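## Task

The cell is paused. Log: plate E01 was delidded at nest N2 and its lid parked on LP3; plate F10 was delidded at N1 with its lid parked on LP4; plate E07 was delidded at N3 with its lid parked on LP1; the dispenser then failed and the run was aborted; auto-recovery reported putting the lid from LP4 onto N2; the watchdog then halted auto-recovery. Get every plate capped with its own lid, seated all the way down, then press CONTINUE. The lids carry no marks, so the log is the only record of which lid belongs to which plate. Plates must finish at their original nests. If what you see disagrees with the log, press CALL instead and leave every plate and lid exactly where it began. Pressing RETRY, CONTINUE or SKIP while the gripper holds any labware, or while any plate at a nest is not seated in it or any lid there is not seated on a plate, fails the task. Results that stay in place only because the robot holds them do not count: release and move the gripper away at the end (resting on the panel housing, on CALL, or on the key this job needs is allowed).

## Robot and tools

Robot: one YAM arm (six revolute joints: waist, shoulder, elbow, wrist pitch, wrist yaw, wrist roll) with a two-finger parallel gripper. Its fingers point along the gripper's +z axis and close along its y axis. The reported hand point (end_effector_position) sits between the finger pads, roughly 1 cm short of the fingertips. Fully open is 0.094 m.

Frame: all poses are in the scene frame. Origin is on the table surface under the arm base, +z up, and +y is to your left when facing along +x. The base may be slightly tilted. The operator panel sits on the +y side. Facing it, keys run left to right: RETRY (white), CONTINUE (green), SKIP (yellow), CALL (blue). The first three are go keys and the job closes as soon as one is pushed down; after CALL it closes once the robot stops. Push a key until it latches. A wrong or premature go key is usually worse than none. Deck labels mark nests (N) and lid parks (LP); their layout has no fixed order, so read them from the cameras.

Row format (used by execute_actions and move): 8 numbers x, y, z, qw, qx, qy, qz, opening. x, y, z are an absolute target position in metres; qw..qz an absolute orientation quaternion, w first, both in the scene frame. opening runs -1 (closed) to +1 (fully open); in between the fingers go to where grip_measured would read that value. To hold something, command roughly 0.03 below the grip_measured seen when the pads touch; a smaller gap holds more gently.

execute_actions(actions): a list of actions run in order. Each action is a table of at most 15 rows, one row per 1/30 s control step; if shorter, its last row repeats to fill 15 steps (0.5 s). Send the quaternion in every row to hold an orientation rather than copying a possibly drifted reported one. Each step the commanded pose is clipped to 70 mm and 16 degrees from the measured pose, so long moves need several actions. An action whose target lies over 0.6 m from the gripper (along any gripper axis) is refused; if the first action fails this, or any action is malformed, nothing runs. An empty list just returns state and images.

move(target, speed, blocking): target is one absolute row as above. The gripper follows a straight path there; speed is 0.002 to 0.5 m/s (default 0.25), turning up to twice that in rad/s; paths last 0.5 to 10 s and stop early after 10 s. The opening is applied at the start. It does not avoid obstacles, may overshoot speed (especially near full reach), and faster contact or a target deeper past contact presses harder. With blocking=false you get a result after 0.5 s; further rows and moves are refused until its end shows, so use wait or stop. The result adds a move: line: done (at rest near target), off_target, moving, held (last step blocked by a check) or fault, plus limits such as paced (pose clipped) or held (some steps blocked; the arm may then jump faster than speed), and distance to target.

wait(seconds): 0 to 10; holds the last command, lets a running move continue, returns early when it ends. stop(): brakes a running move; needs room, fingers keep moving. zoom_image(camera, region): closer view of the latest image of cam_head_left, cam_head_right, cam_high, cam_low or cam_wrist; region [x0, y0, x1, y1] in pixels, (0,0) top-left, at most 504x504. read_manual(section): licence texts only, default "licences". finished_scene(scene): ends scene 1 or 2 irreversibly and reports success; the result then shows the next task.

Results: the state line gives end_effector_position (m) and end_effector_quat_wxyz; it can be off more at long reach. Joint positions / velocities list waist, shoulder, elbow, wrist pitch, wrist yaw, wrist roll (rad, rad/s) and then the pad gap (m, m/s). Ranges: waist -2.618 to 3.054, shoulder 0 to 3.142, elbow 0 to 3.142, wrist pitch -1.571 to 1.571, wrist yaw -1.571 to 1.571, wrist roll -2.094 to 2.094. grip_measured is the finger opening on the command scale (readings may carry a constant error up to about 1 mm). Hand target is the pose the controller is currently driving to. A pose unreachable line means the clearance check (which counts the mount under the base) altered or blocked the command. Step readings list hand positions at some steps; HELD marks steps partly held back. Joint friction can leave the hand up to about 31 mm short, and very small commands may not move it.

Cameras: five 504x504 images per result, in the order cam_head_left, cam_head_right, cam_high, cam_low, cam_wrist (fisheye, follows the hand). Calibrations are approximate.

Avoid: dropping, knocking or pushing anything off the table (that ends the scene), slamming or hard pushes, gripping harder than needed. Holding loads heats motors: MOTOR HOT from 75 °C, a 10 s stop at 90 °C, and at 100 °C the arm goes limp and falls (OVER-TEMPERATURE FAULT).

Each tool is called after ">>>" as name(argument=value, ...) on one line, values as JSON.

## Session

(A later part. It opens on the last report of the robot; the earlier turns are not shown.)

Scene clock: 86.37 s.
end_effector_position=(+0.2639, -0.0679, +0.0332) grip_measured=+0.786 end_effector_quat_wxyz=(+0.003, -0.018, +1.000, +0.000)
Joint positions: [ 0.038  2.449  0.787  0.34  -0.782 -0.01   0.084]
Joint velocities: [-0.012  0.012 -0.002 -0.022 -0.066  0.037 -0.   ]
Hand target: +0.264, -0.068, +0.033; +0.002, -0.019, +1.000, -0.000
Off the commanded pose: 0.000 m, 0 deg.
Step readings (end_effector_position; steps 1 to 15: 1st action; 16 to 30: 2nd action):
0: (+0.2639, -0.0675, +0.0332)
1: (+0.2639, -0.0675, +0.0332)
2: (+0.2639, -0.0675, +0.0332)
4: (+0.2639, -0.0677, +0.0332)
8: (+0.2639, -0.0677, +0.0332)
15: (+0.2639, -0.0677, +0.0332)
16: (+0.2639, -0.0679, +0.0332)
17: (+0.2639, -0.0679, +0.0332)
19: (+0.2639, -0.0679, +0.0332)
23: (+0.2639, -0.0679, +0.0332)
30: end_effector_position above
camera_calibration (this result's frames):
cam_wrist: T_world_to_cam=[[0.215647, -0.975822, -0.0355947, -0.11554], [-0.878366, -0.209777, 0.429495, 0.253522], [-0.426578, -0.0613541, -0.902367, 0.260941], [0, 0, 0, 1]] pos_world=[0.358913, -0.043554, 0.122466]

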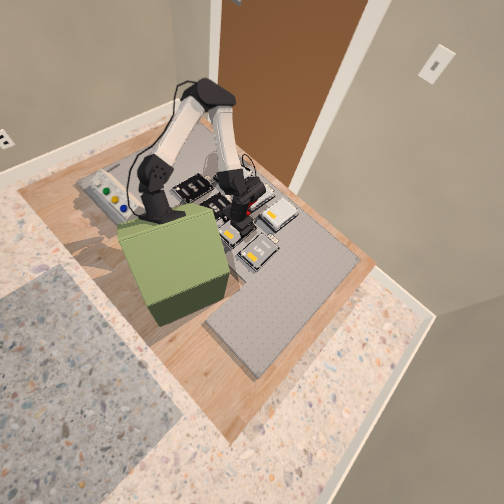

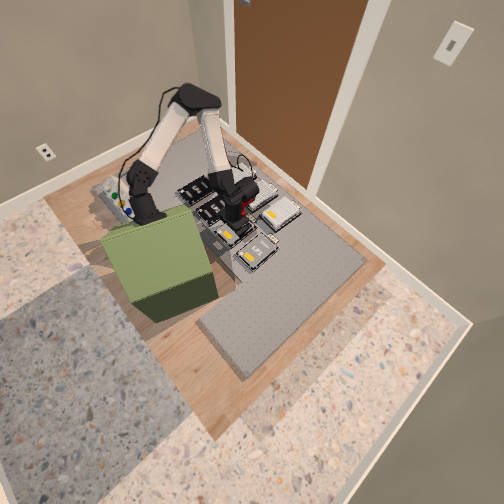

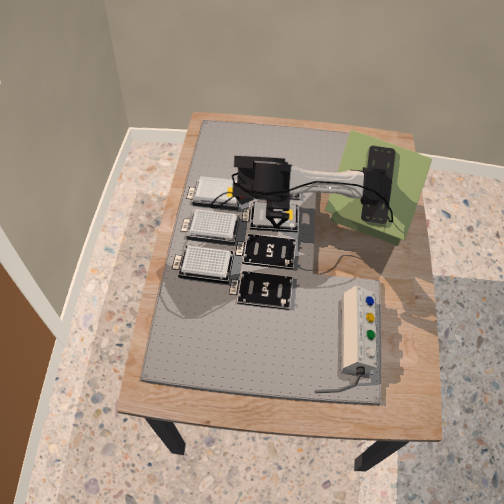

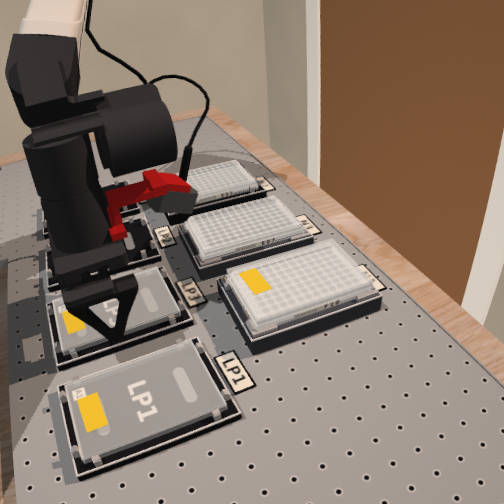

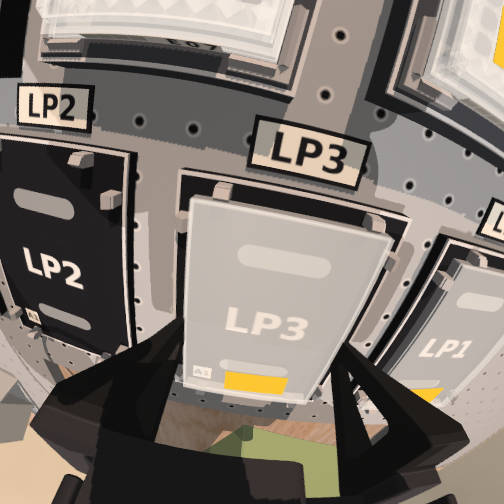

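>>> execute_actions(actions=[[[0.2639,-0.0679,0.09,0,-0.018,1,0,0.765]]])

>>> move(target=[0.30,0.0,0.125,0,-0.005,1,0,0.765], speed=0.25)

>>> move(target=[0.450,0.138,0.105,0,0.011,1,0,0.765], speed=0.25)

Scene clock: 87.40 s.
end_effector_position=(+0.2664, -0.0699, +0.0902) grip_measured=+0.786 end_effector_quat_wxyz=(+0.009, -0.017, +1.000, -0.005)
Joint positions: [-0.11   2.273  0.755  0.069 -0.8   -0.2    0.084]
Joint velocities: [-0.002 -0.002  0.007 -0.183 -0.051 -0.154  0.   ]
Hand target: +0.264, -0.068, +0.091; +0.000, -0.018, +1.000, +0.000
Off the commanded pose: 0.003 m, 1 deg.
Step readings (end_effector_position):
0: (+0.2639, -0.0679, +0.0332)
1: (+0.2639, -0.0682, +0.0377)
2: (+0.2649, -0.0684, +0.0477)
4: (+0.2747, -0.0713, +0.0706)
8: (+0.2834, -0.0728, +0.0910)
15: end_effector_position above
camera_calibration (this result's frames):
cam_wrist: T_world_to_cam=[[0.213113, -0.976775, -0.0222292, -0.116562], [-0.884781, -0.202593, 0.419665, 0.233945], [-0.414421, -0.0697682, -0.907407, 0.309872], [0, 0, 0, 1]] pos_world=[0.360248, -0.0448404, 0.180411]

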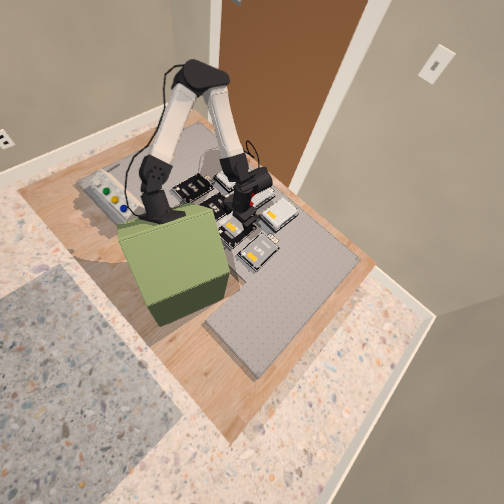

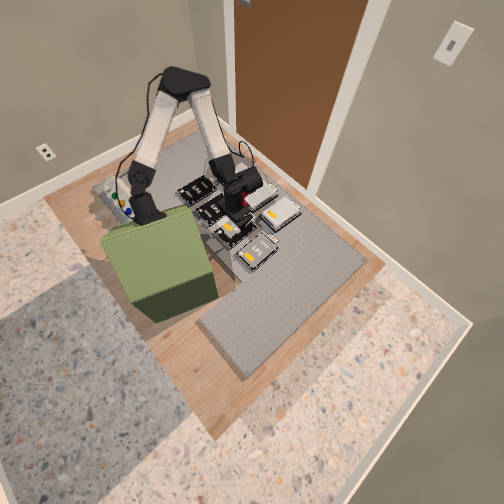

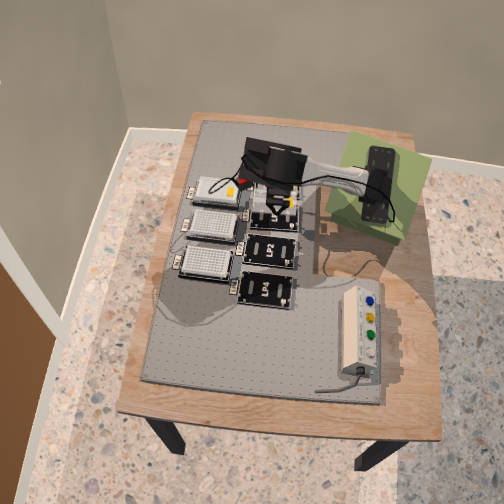

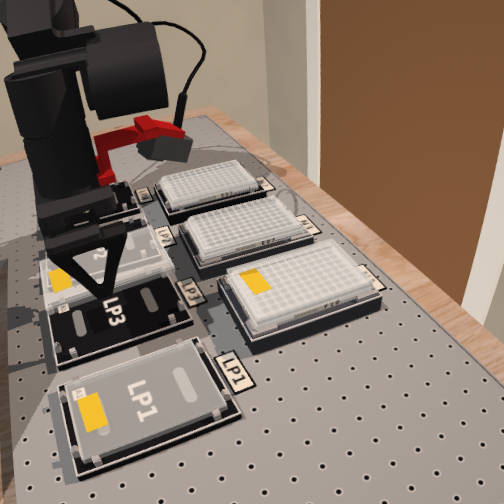

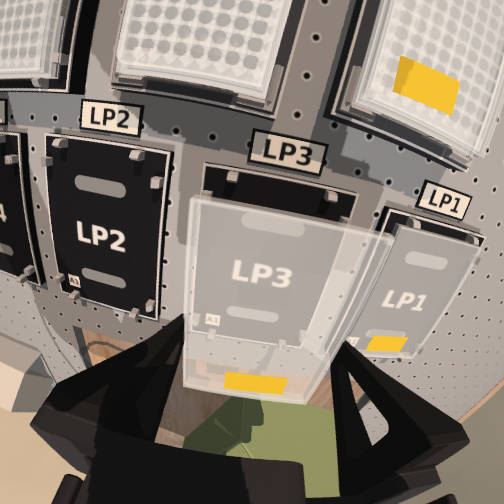

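Scene clock: 88.50 s.
end_effector_position=(+0.2917, -0.0038, +0.1245) grip_measured=+0.786 end_effector_quat_wxyz=(-0.001, +0.001, +1.000, +0.002)
Joint positions: [-0.031  1.989  0.784 -0.197 -0.799 -0.075  0.084]
Joint velocities: [-0.002  0.002  0.017 -0.051 -0.066  0.037 -0.001]
Hand target: +0.300, +0.001, +0.125; +0.000, -0.005, +1.000, -0.000
Off the commanded pose: 0.009 m, 1 deg.
move: done
camera_calibration (this result's frames):
cam_wrist: T_world_to_cam=[[0.176279, -0.983543, -0.0396005, -0.0437541], [-0.882327, -0.175717, 0.436604, 0.252609], [-0.436377, -0.0420236, -0.898782, 0.361628], [0, 0, 0, 1]] pos_world=[0.388403, 0.0165507, 0.213001]

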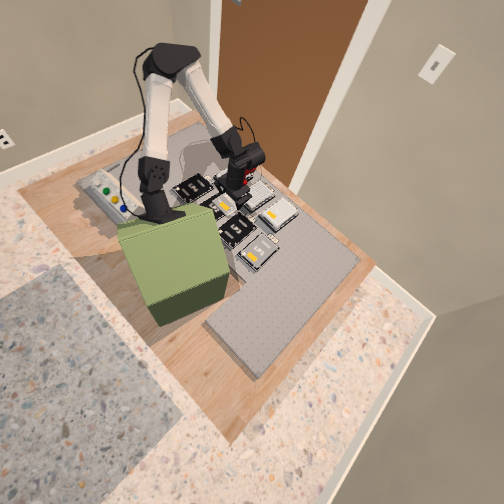

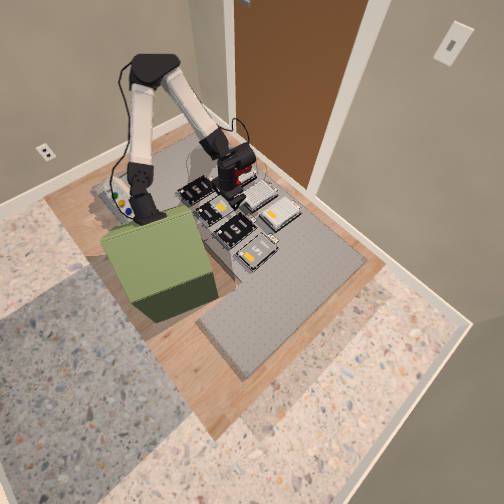

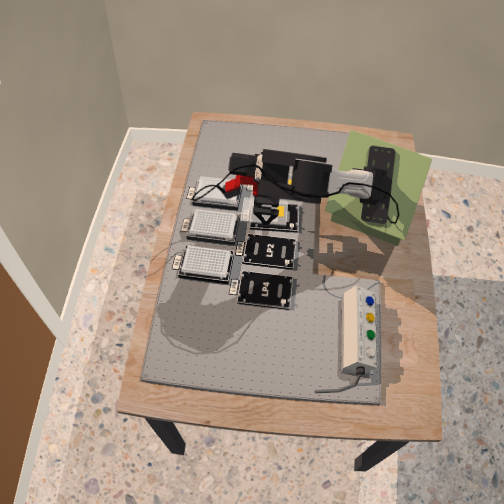

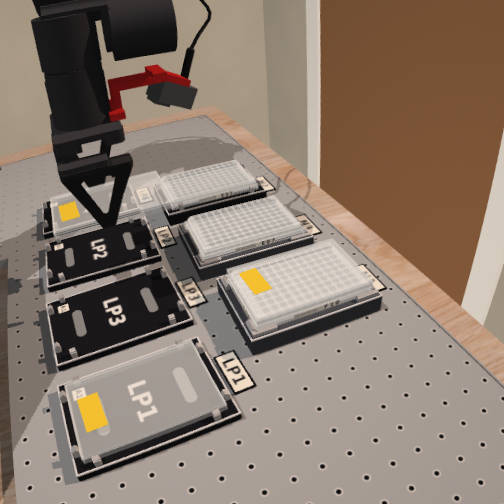

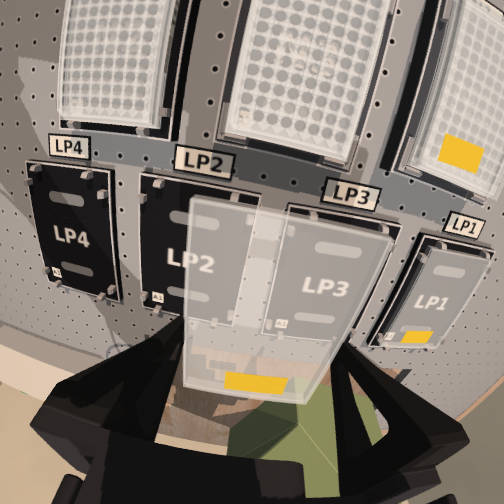

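Scene clock: 90.13 s.
end_effector_position=(+0.4473, +0.1364, +0.1093) grip_measured=+0.786 end_effector_quat_wxyz=(+0.005, +0.009, +1.000, +0.003)
Joint positions: [ 0.248  2.097  1.533 -0.567 -0.715  0.318  0.084]
Joint velocities: [ 0.002  0.002 -0.002  0.037 -0.022 -0.022 -0.   ]
Hand target: +0.450, +0.138, +0.106; +0.001, +0.011, +1.000, -0.000
Off the commanded pose: 0.005 m, 1 deg.
move: done
camera_calibration (this result's frames):
cam_wrist: T_world_to_cam=[[0.1626, -0.985895, -0.0396533, 0.072541], [-0.890104, -0.163906, 0.425265, 0.424276], [-0.425766, -0.0338526, -0.9042, 0.416391], [0, 0, 0, 1]] pos_world=[0.543139, 0.155155, 0.198947]

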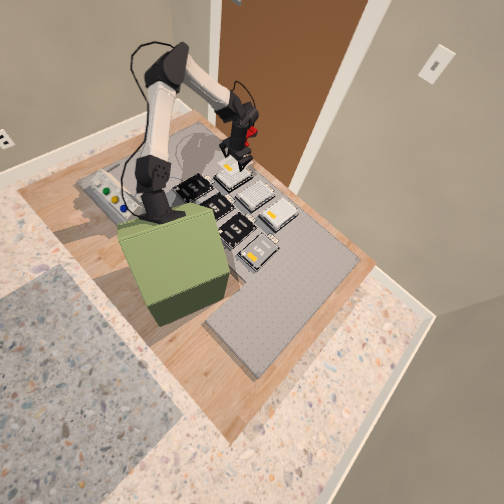

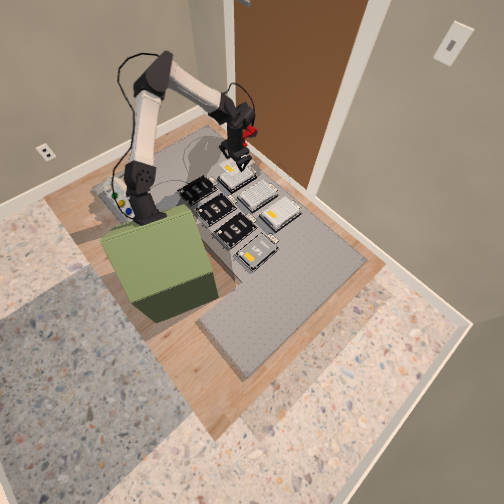

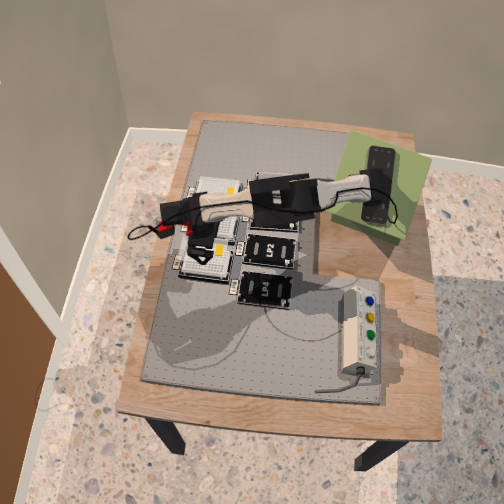

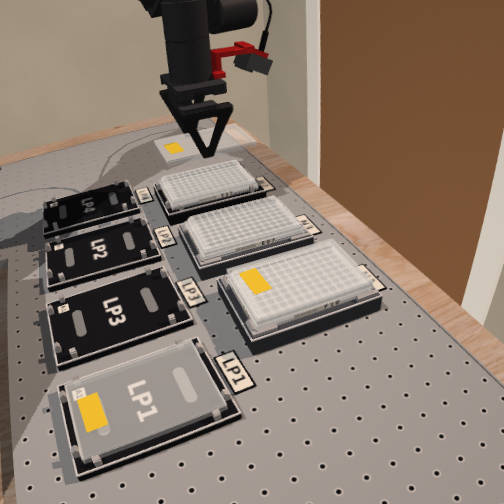

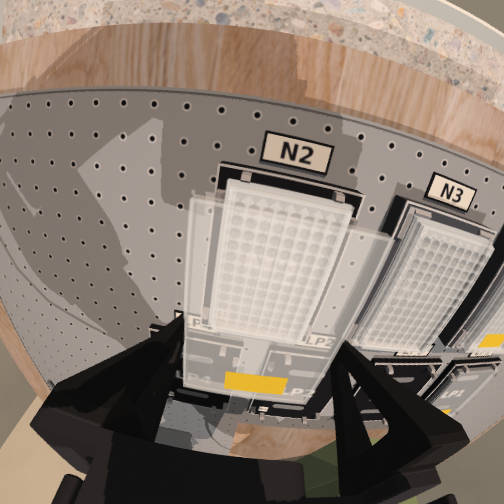

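>>> zoom_image(camera="cam_wrist", region=[170, 150, 410, 410])

Region (170, 150, 410, 410) of cam_wrist's 504x504 image, scaled by 1.938, with more detail than that image has; it fills the left 465 columns of this view, and the rest is white.

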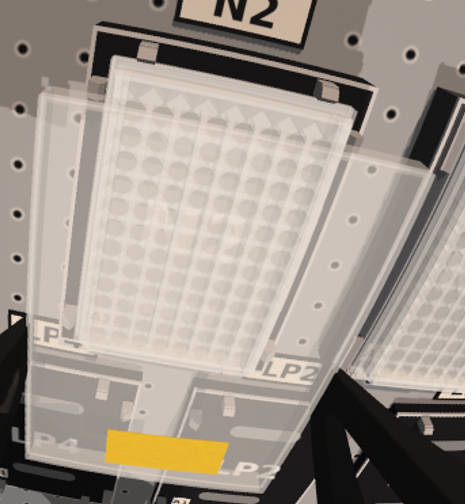

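>>> execute_actions(actions=[[[0.445,0.131,0.068,0,0.011,1,0,0.765]]])

Scene clock: 92.80 s.
end_effector_position=(+0.4446, +0.1326, +0.0725) grip_measured=+0.786 end_effector_quat_wxyz=(-0.002, +0.010, +1.000, +0.002)
Joint positions: [ 0.297  2.173  1.533 -0.47  -0.696  0.369  0.084]
Joint velocities: [-0.007  0.002  0.007  0.051  0.022 -0.022 -0.001]
Hand target: +0.445, +0.131, +0.068; +0.000, +0.011, +1.000, +0.000
Off the commanded pose: 0.005 m, 0 deg.
Step readings (end_effector_position):
0: (+0.4470, +0.1363, +0.1092)
1: (+0.4480, +0.1362, +0.1070)
2: (+0.4502, +0.1365, +0.1031)
4: (+0.4490, +0.1363, +0.0913)
8: (+0.4423, +0.1334, +0.0741)
15: end_effector_position above
camera_calibration (this result's frames):
cam_wrist: T_world_to_cam=[[0.159278, -0.986389, -0.0408248, 0.0694514], [-0.88492, -0.160981, 0.437038, 0.433353], [-0.437661, -0.0334836, -0.898516, 0.386663], [0, 0, 0, 1]] pos_world=[0.541649, 0.151215, 0.160867]

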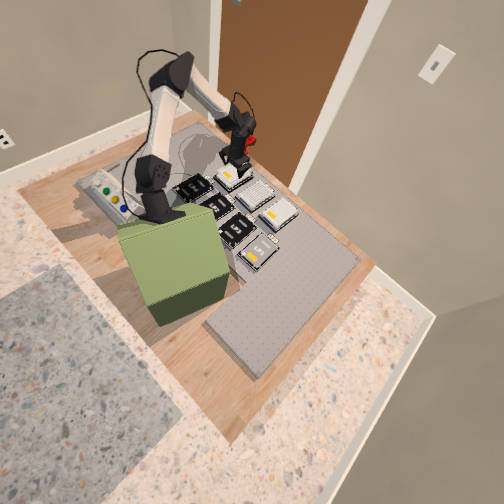

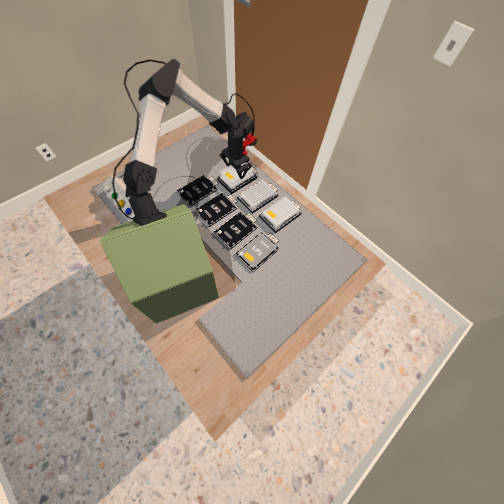

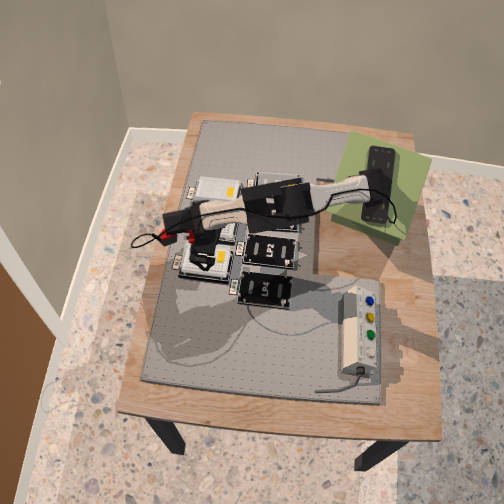

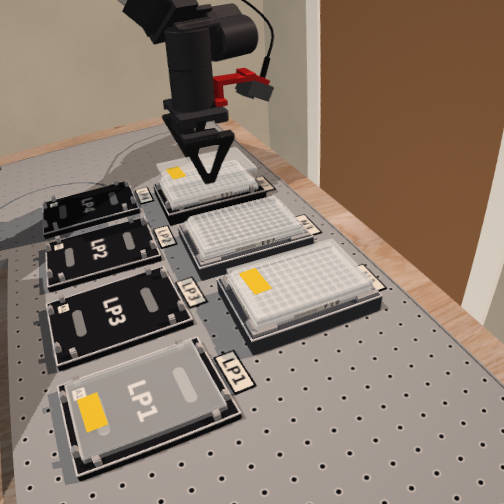

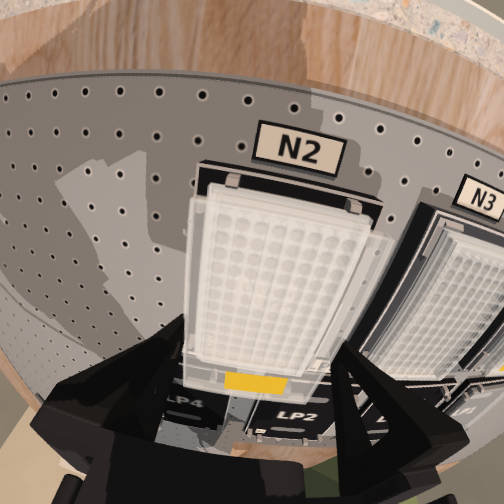

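>>> zoom_image(camera="cam_wrist", region=[170, 150, 410, 410])

Region (170, 150, 410, 410) of cam_wrist's 504x504 image, scaled by 1.938, with more detail than that image has; it fills the left 465 columns of this view, and the rest is white.

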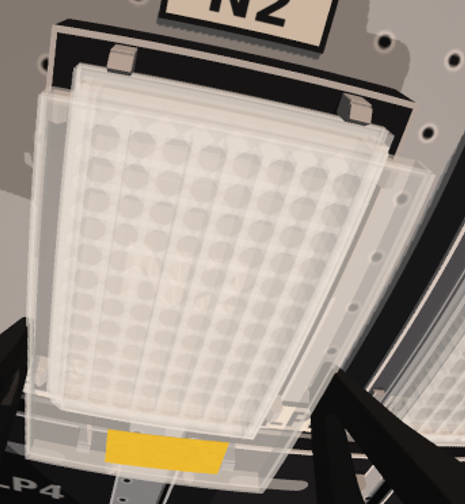

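>>> zoom_image(camera="cam_wrist", region=[180, 160, 400, 260])

>>> zoom_image(camera="cam_low", region=[140, 130, 290, 240])

Region (180, 160, 400, 260) of cam_wrist's 504x504 image, scaled by 2.291, with more detail than that image has; it fills the top 229 rows of this view, and the rest is white.

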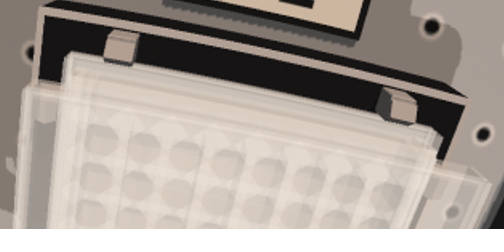

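Region (140, 130, 290, 240) of cam_low's 504x504 image, scaled by 3.360, with more detail than that image has; it fills the top 370 rows of this view, and the rest is white.

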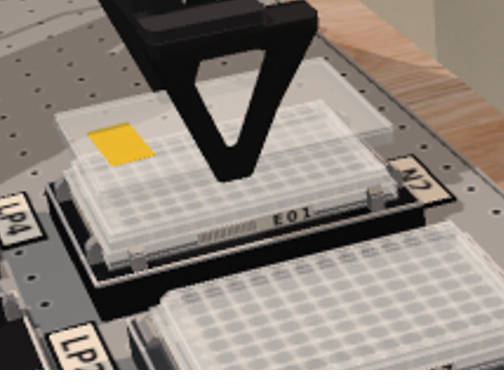

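>>> execute_actions(actions=[[[0.446,0.1322,0.042,0,0.011,1,0,0.765],[0.446,0.1322,0.042,0,0.011,1,0,0.765],[0.446,0.1322,0.064,0,0.011,1,0,0.765]]])

Scene clock: 95.47 s.
end_effector_position=(+0.4448, +0.1323, +0.0642) grip_measured=+0.786 end_effector_quat_wxyz=(-0.000, +0.011, +1.000, +0.002)
Joint positions: [ 0.309  2.19   1.533 -0.442 -0.69   0.386  0.084]
Joint velocities: [ 0.002 -0.017 -0.012  0.007  0.066  0.037 -0.   ]
Hand target: +0.446, +0.132, +0.064; +0.000, +0.011, +1.000, -0.000
Off the commanded pose: 0.001 m, 0 deg.
Step readings (end_effector_position):
0: (+0.4456, +0.1329, +0.0725)
1: (+0.4461, +0.1327, +0.0708)
2: (+0.4474, +0.1327, +0.0679)
4: (+0.4451, +0.1325, +0.0643)
8: (+0.4448, +0.1323, +0.0642)
15: end_effector_position above
camera_calibration (this result's frames):
cam_wrist: T_world_to_cam=[[0.157912, -0.986652, -0.0397674, 0.0693326], [-0.886352, -0.159381, 0.434716, 0.437737], [-0.435251, -0.033399, -0.899689, 0.378333], [0, 0, 0, 1]] pos_world=[0.541711, 0.15081, 0.152848]

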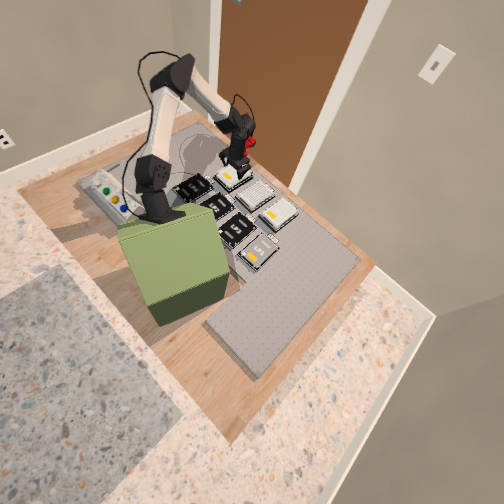

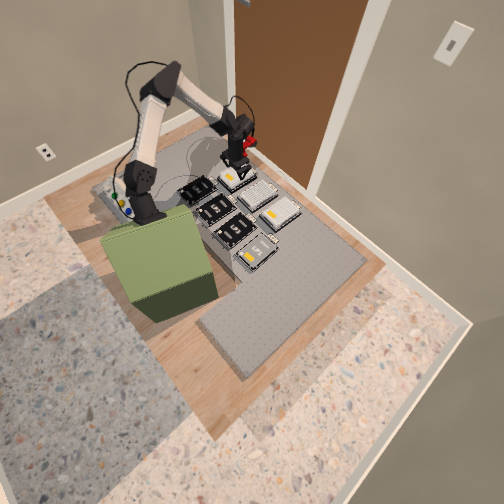

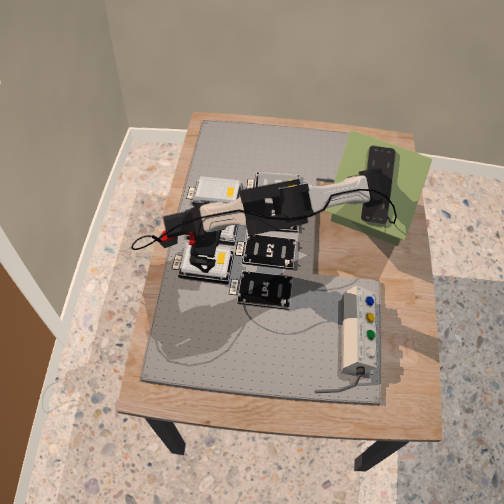

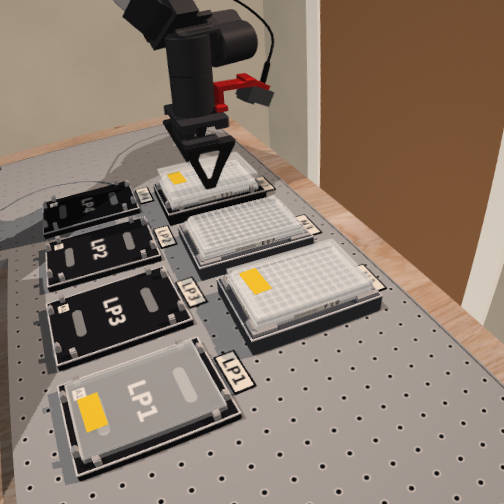

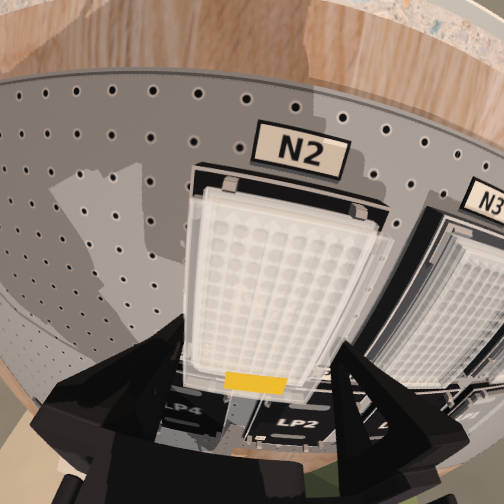

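>>> zoom_image(camera="cam_wrist", region=[170, 150, 410, 410])

>>> zoom_image(camera="cam_low", region=[140, 130, 290, 240])

Region (170, 150, 410, 410) of cam_wrist's 504x504 image, scaled by 1.938, with more detail than that image has; it fills the left 465 columns of this view, and the rest is white.

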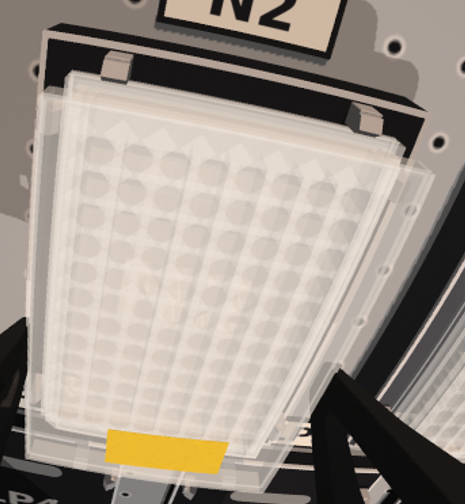

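Region (140, 130, 290, 240) of cam_low's 504x504 image, scaled by 3.360, with more detail than that image has; it fills the top 370 rows of this view, and the rest is white.

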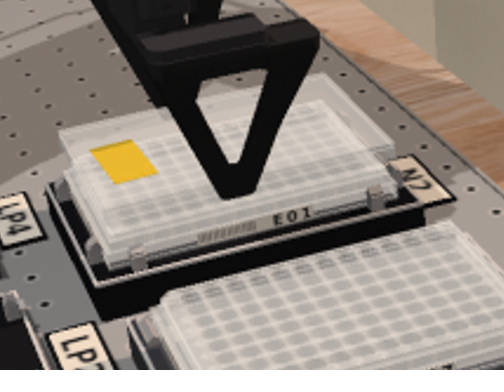

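>>> execute_actions(actions=[[[0.450,0.1320,0.0642,0.012,0.011,1,0,0.765]]])

Scene clock: 97.83 s.
end_effector_position=(+0.4489, +0.1329, +0.0642) grip_measured=+0.786 end_effector_quat_wxyz=(+0.007, +0.010, +1.000, +0.002)
Joint positions: [ 0.309  2.19   1.533 -0.423 -0.684  0.397  0.084]
Joint velocities: [-0.007  0.002  0.002  0.081  0.022 -0.007  0.001]
Hand target: +0.450, +0.132, +0.064; +0.012, +0.011, +1.000, -0.000
Off the commanded pose: 0.001 m, 1 deg.
Step readings (end_effector_position):
0: (+0.4448, +0.1323, +0.0642)
1: (+0.4453, +0.1323, +0.0642)
2: (+0.4459, +0.1324, +0.0642)
4: (+0.4471, +0.1326, +0.0642)
8: (+0.4482, +0.1328, +0.0642)
15: end_effector_position above
camera_calibration (this result's frames):
cam_wrist: T_world_to_cam=[[0.159859, -0.986423, -0.0376209, 0.0682236], [-0.892844, -0.160739, 0.420705, 0.445364], [-0.42104, -0.0336639, -0.906417, 0.374214], [0, 0, 0, 1]] pos_world=[0.544294, 0.151482, 0.154393]

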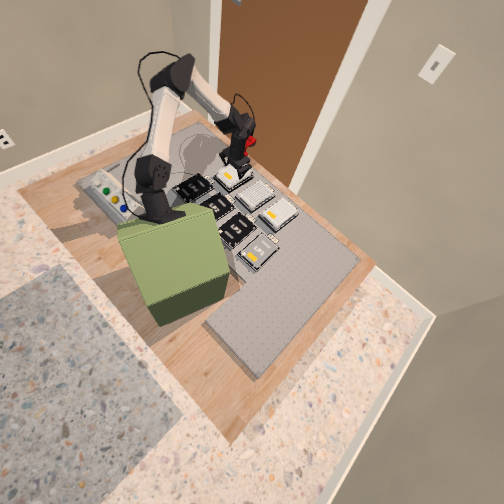

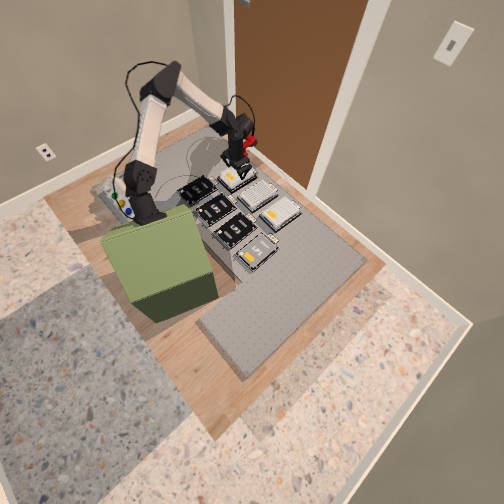

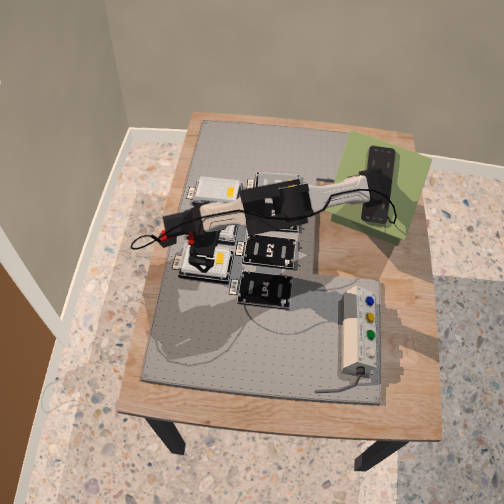

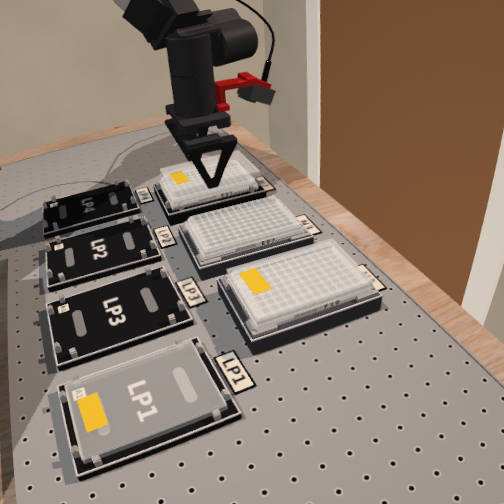

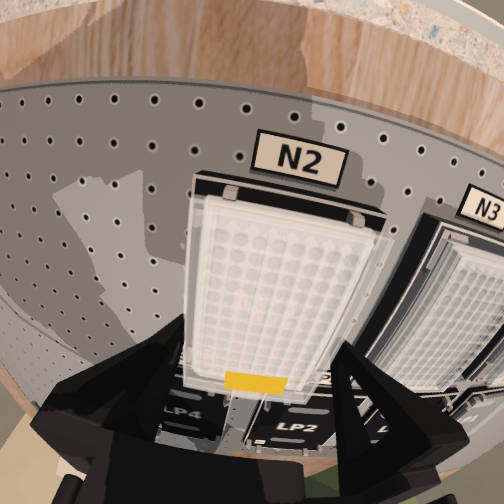

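>>> execute_actions(actions=[[[0.4477,0.1315,0.034,0.005,0.011,1,0,0.765],[0.4477,0.1315,0.034,0.005,0.011,1,0,0.765],[0.4477,0.1315,0.034,0.005,0.011,1,0,0.765],[0.4477,0.1315,0.0545,0.005,0.011,1,0,0.765]]])

Scene clock: 98.63 s.
end_effector_position=(+0.4505, +0.1314, +0.0578) grip_measured=+0.785 end_effector_quat_wxyz=(+0.011, +0.013, +1.000, +0.002)
Joint positions: [ 0.316  2.205  1.533 -0.394 -0.679  0.415  0.084]
Joint velocities: [-0.007 -0.002  0.002  0.007 -0.037  0.007  0.001]
Hand target: +0.448, +0.131, +0.055; +0.005, +0.011, +1.000, +0.000
Off the commanded pose: 0.004 m, 1 deg.
Step readings (end_effector_position):
0: (+0.4490, +0.1329, +0.0642)
1: (+0.4494, +0.1327, +0.0626)
2: (+0.4504, +0.1327, +0.0598)
4: (+0.4504, +0.1319, +0.0569)
8: (+0.4505, +0.1315, +0.0578)
15: end_effector_position above
camera_calibration (this result's frames):
cam_wrist: T_world_to_cam=[[0.154701, -0.987266, -0.0370509, 0.0686983], [-0.89668, -0.156053, 0.414262, 0.450738], [-0.414769, -0.0308638, -0.909403, 0.366014], [0, 0, 0, 1]] pos_world=[0.545352, 0.149459, 0.148676]

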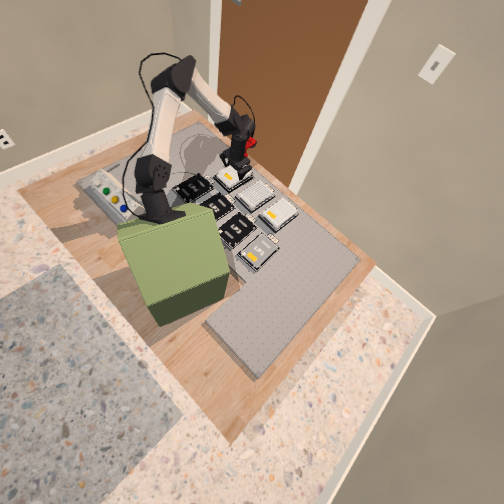

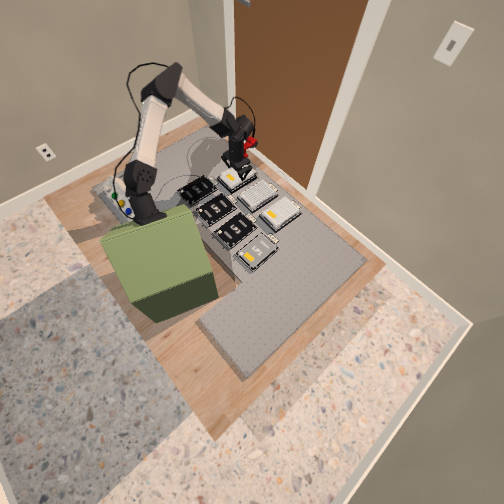

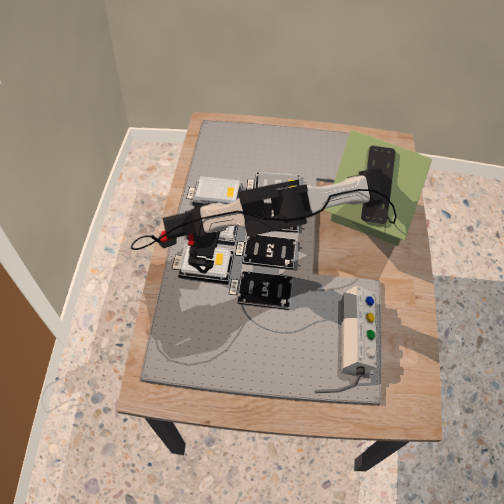

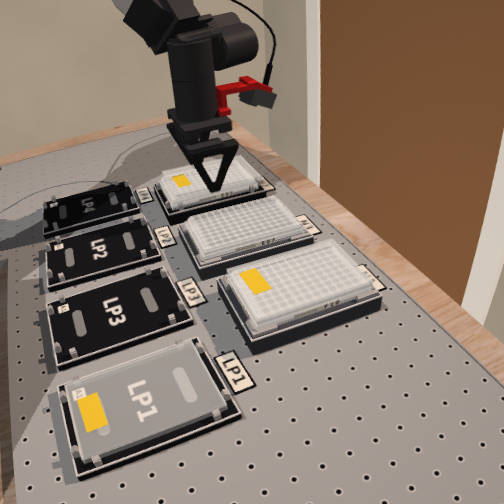

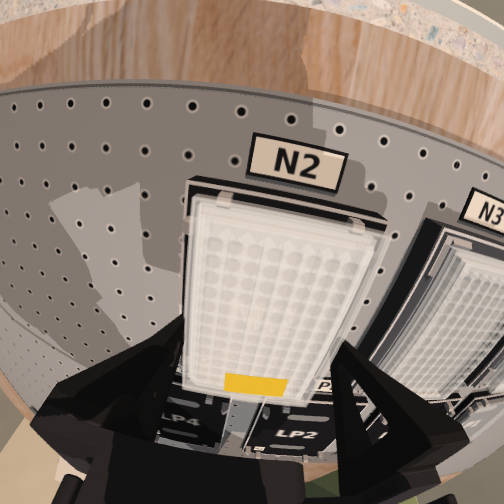

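>>> zoom_image(camera="cam_low", region=[140, 130, 290, 240])

>>> zoom_image(camera="cam_wrist", region=[170, 150, 410, 410])

Region (140, 130, 290, 240) of cam_low's 504x504 image, scaled by 3.360, with more detail than that image has; it fills the top 370 rows of this view, and the rest is white.

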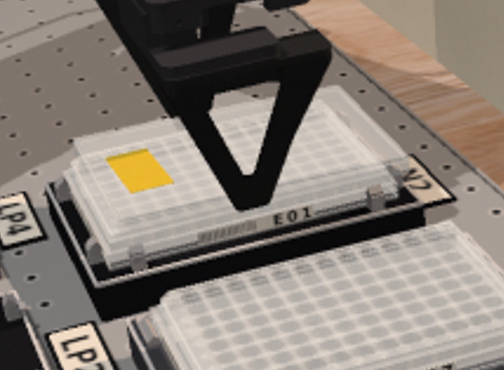

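Region (170, 150, 410, 410) of cam_wrist's 504x504 image, scaled by 1.938, with more detail than that image has; it fills the left 465 columns of this view, and the rest is white.

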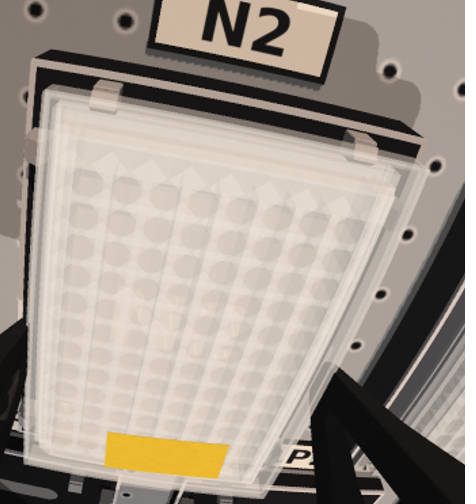

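>>> execute_actions(actions=[[[0.4465,0.1317,0.0575,0.0,0.011,1,0,0.765]]])

Scene clock: 99.80 s.
end_effector_position=(+0.4480, +0.1307, +0.0578) grip_measured=+0.785 end_effector_quat_wxyz=(+0.006, +0.011, +1.000, +0.001)
Joint positions: [ 0.316  2.205  1.533 -0.406 -0.68   0.404  0.084]
Joint velocities: [-0.007  0.017 -0.002  0.007  0.022  0.051 -0.001]
Hand target: +0.446, +0.132, +0.058; +0.000, +0.011, +1.000, +0.000
Off the commanded pose: 0.002 m, 1 deg.
Step readings (end_effector_position):
0: (+0.4505, +0.1314, +0.0578)
1: (+0.4502, +0.1313, +0.0578)
2: (+0.4499, +0.1312, +0.0578)
4: (+0.4494, +0.1311, +0.0578)
8: (+0.4486, +0.1308, +0.0578)
15: end_effector_position above
camera_calibration (this result's frames):
cam_wrist: T_world_to_cam=[[0.157321, -0.986893, -0.035961, 0.0670246], [-0.89235, -0.15766, 0.422911, 0.446235], [-0.423038, -0.0344431, -0.905457, 0.368889], [0, 0, 0, 1]] pos_world=[0.543707, 0.149205, 0.147706]

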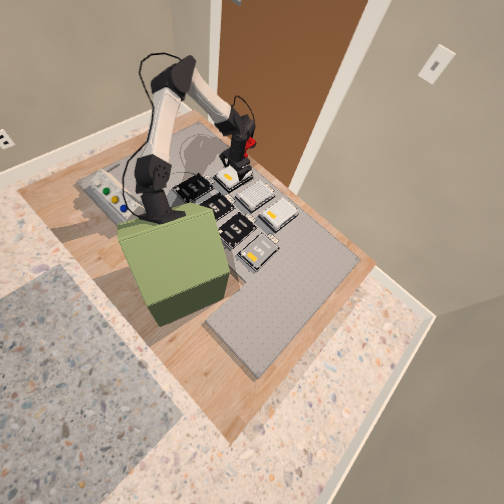

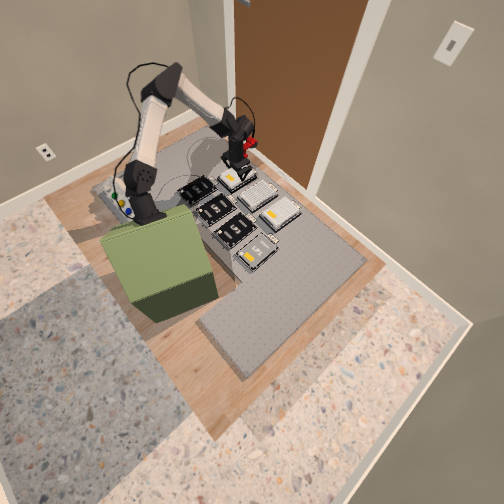

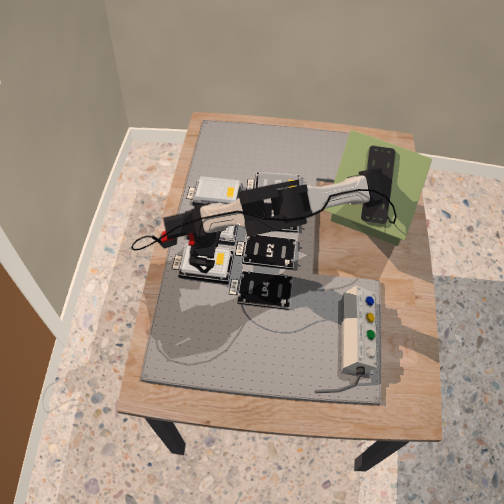

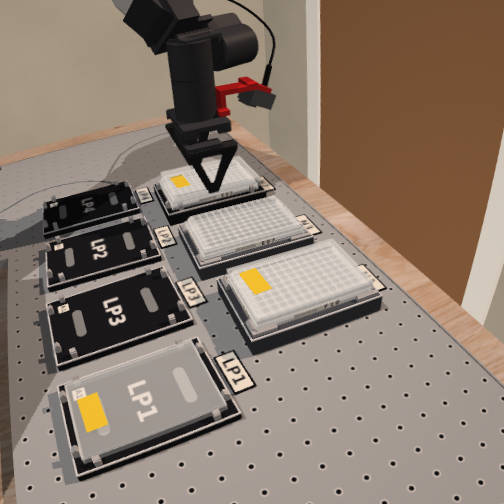

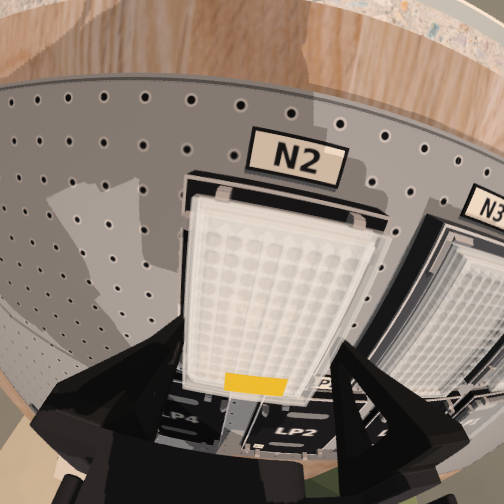

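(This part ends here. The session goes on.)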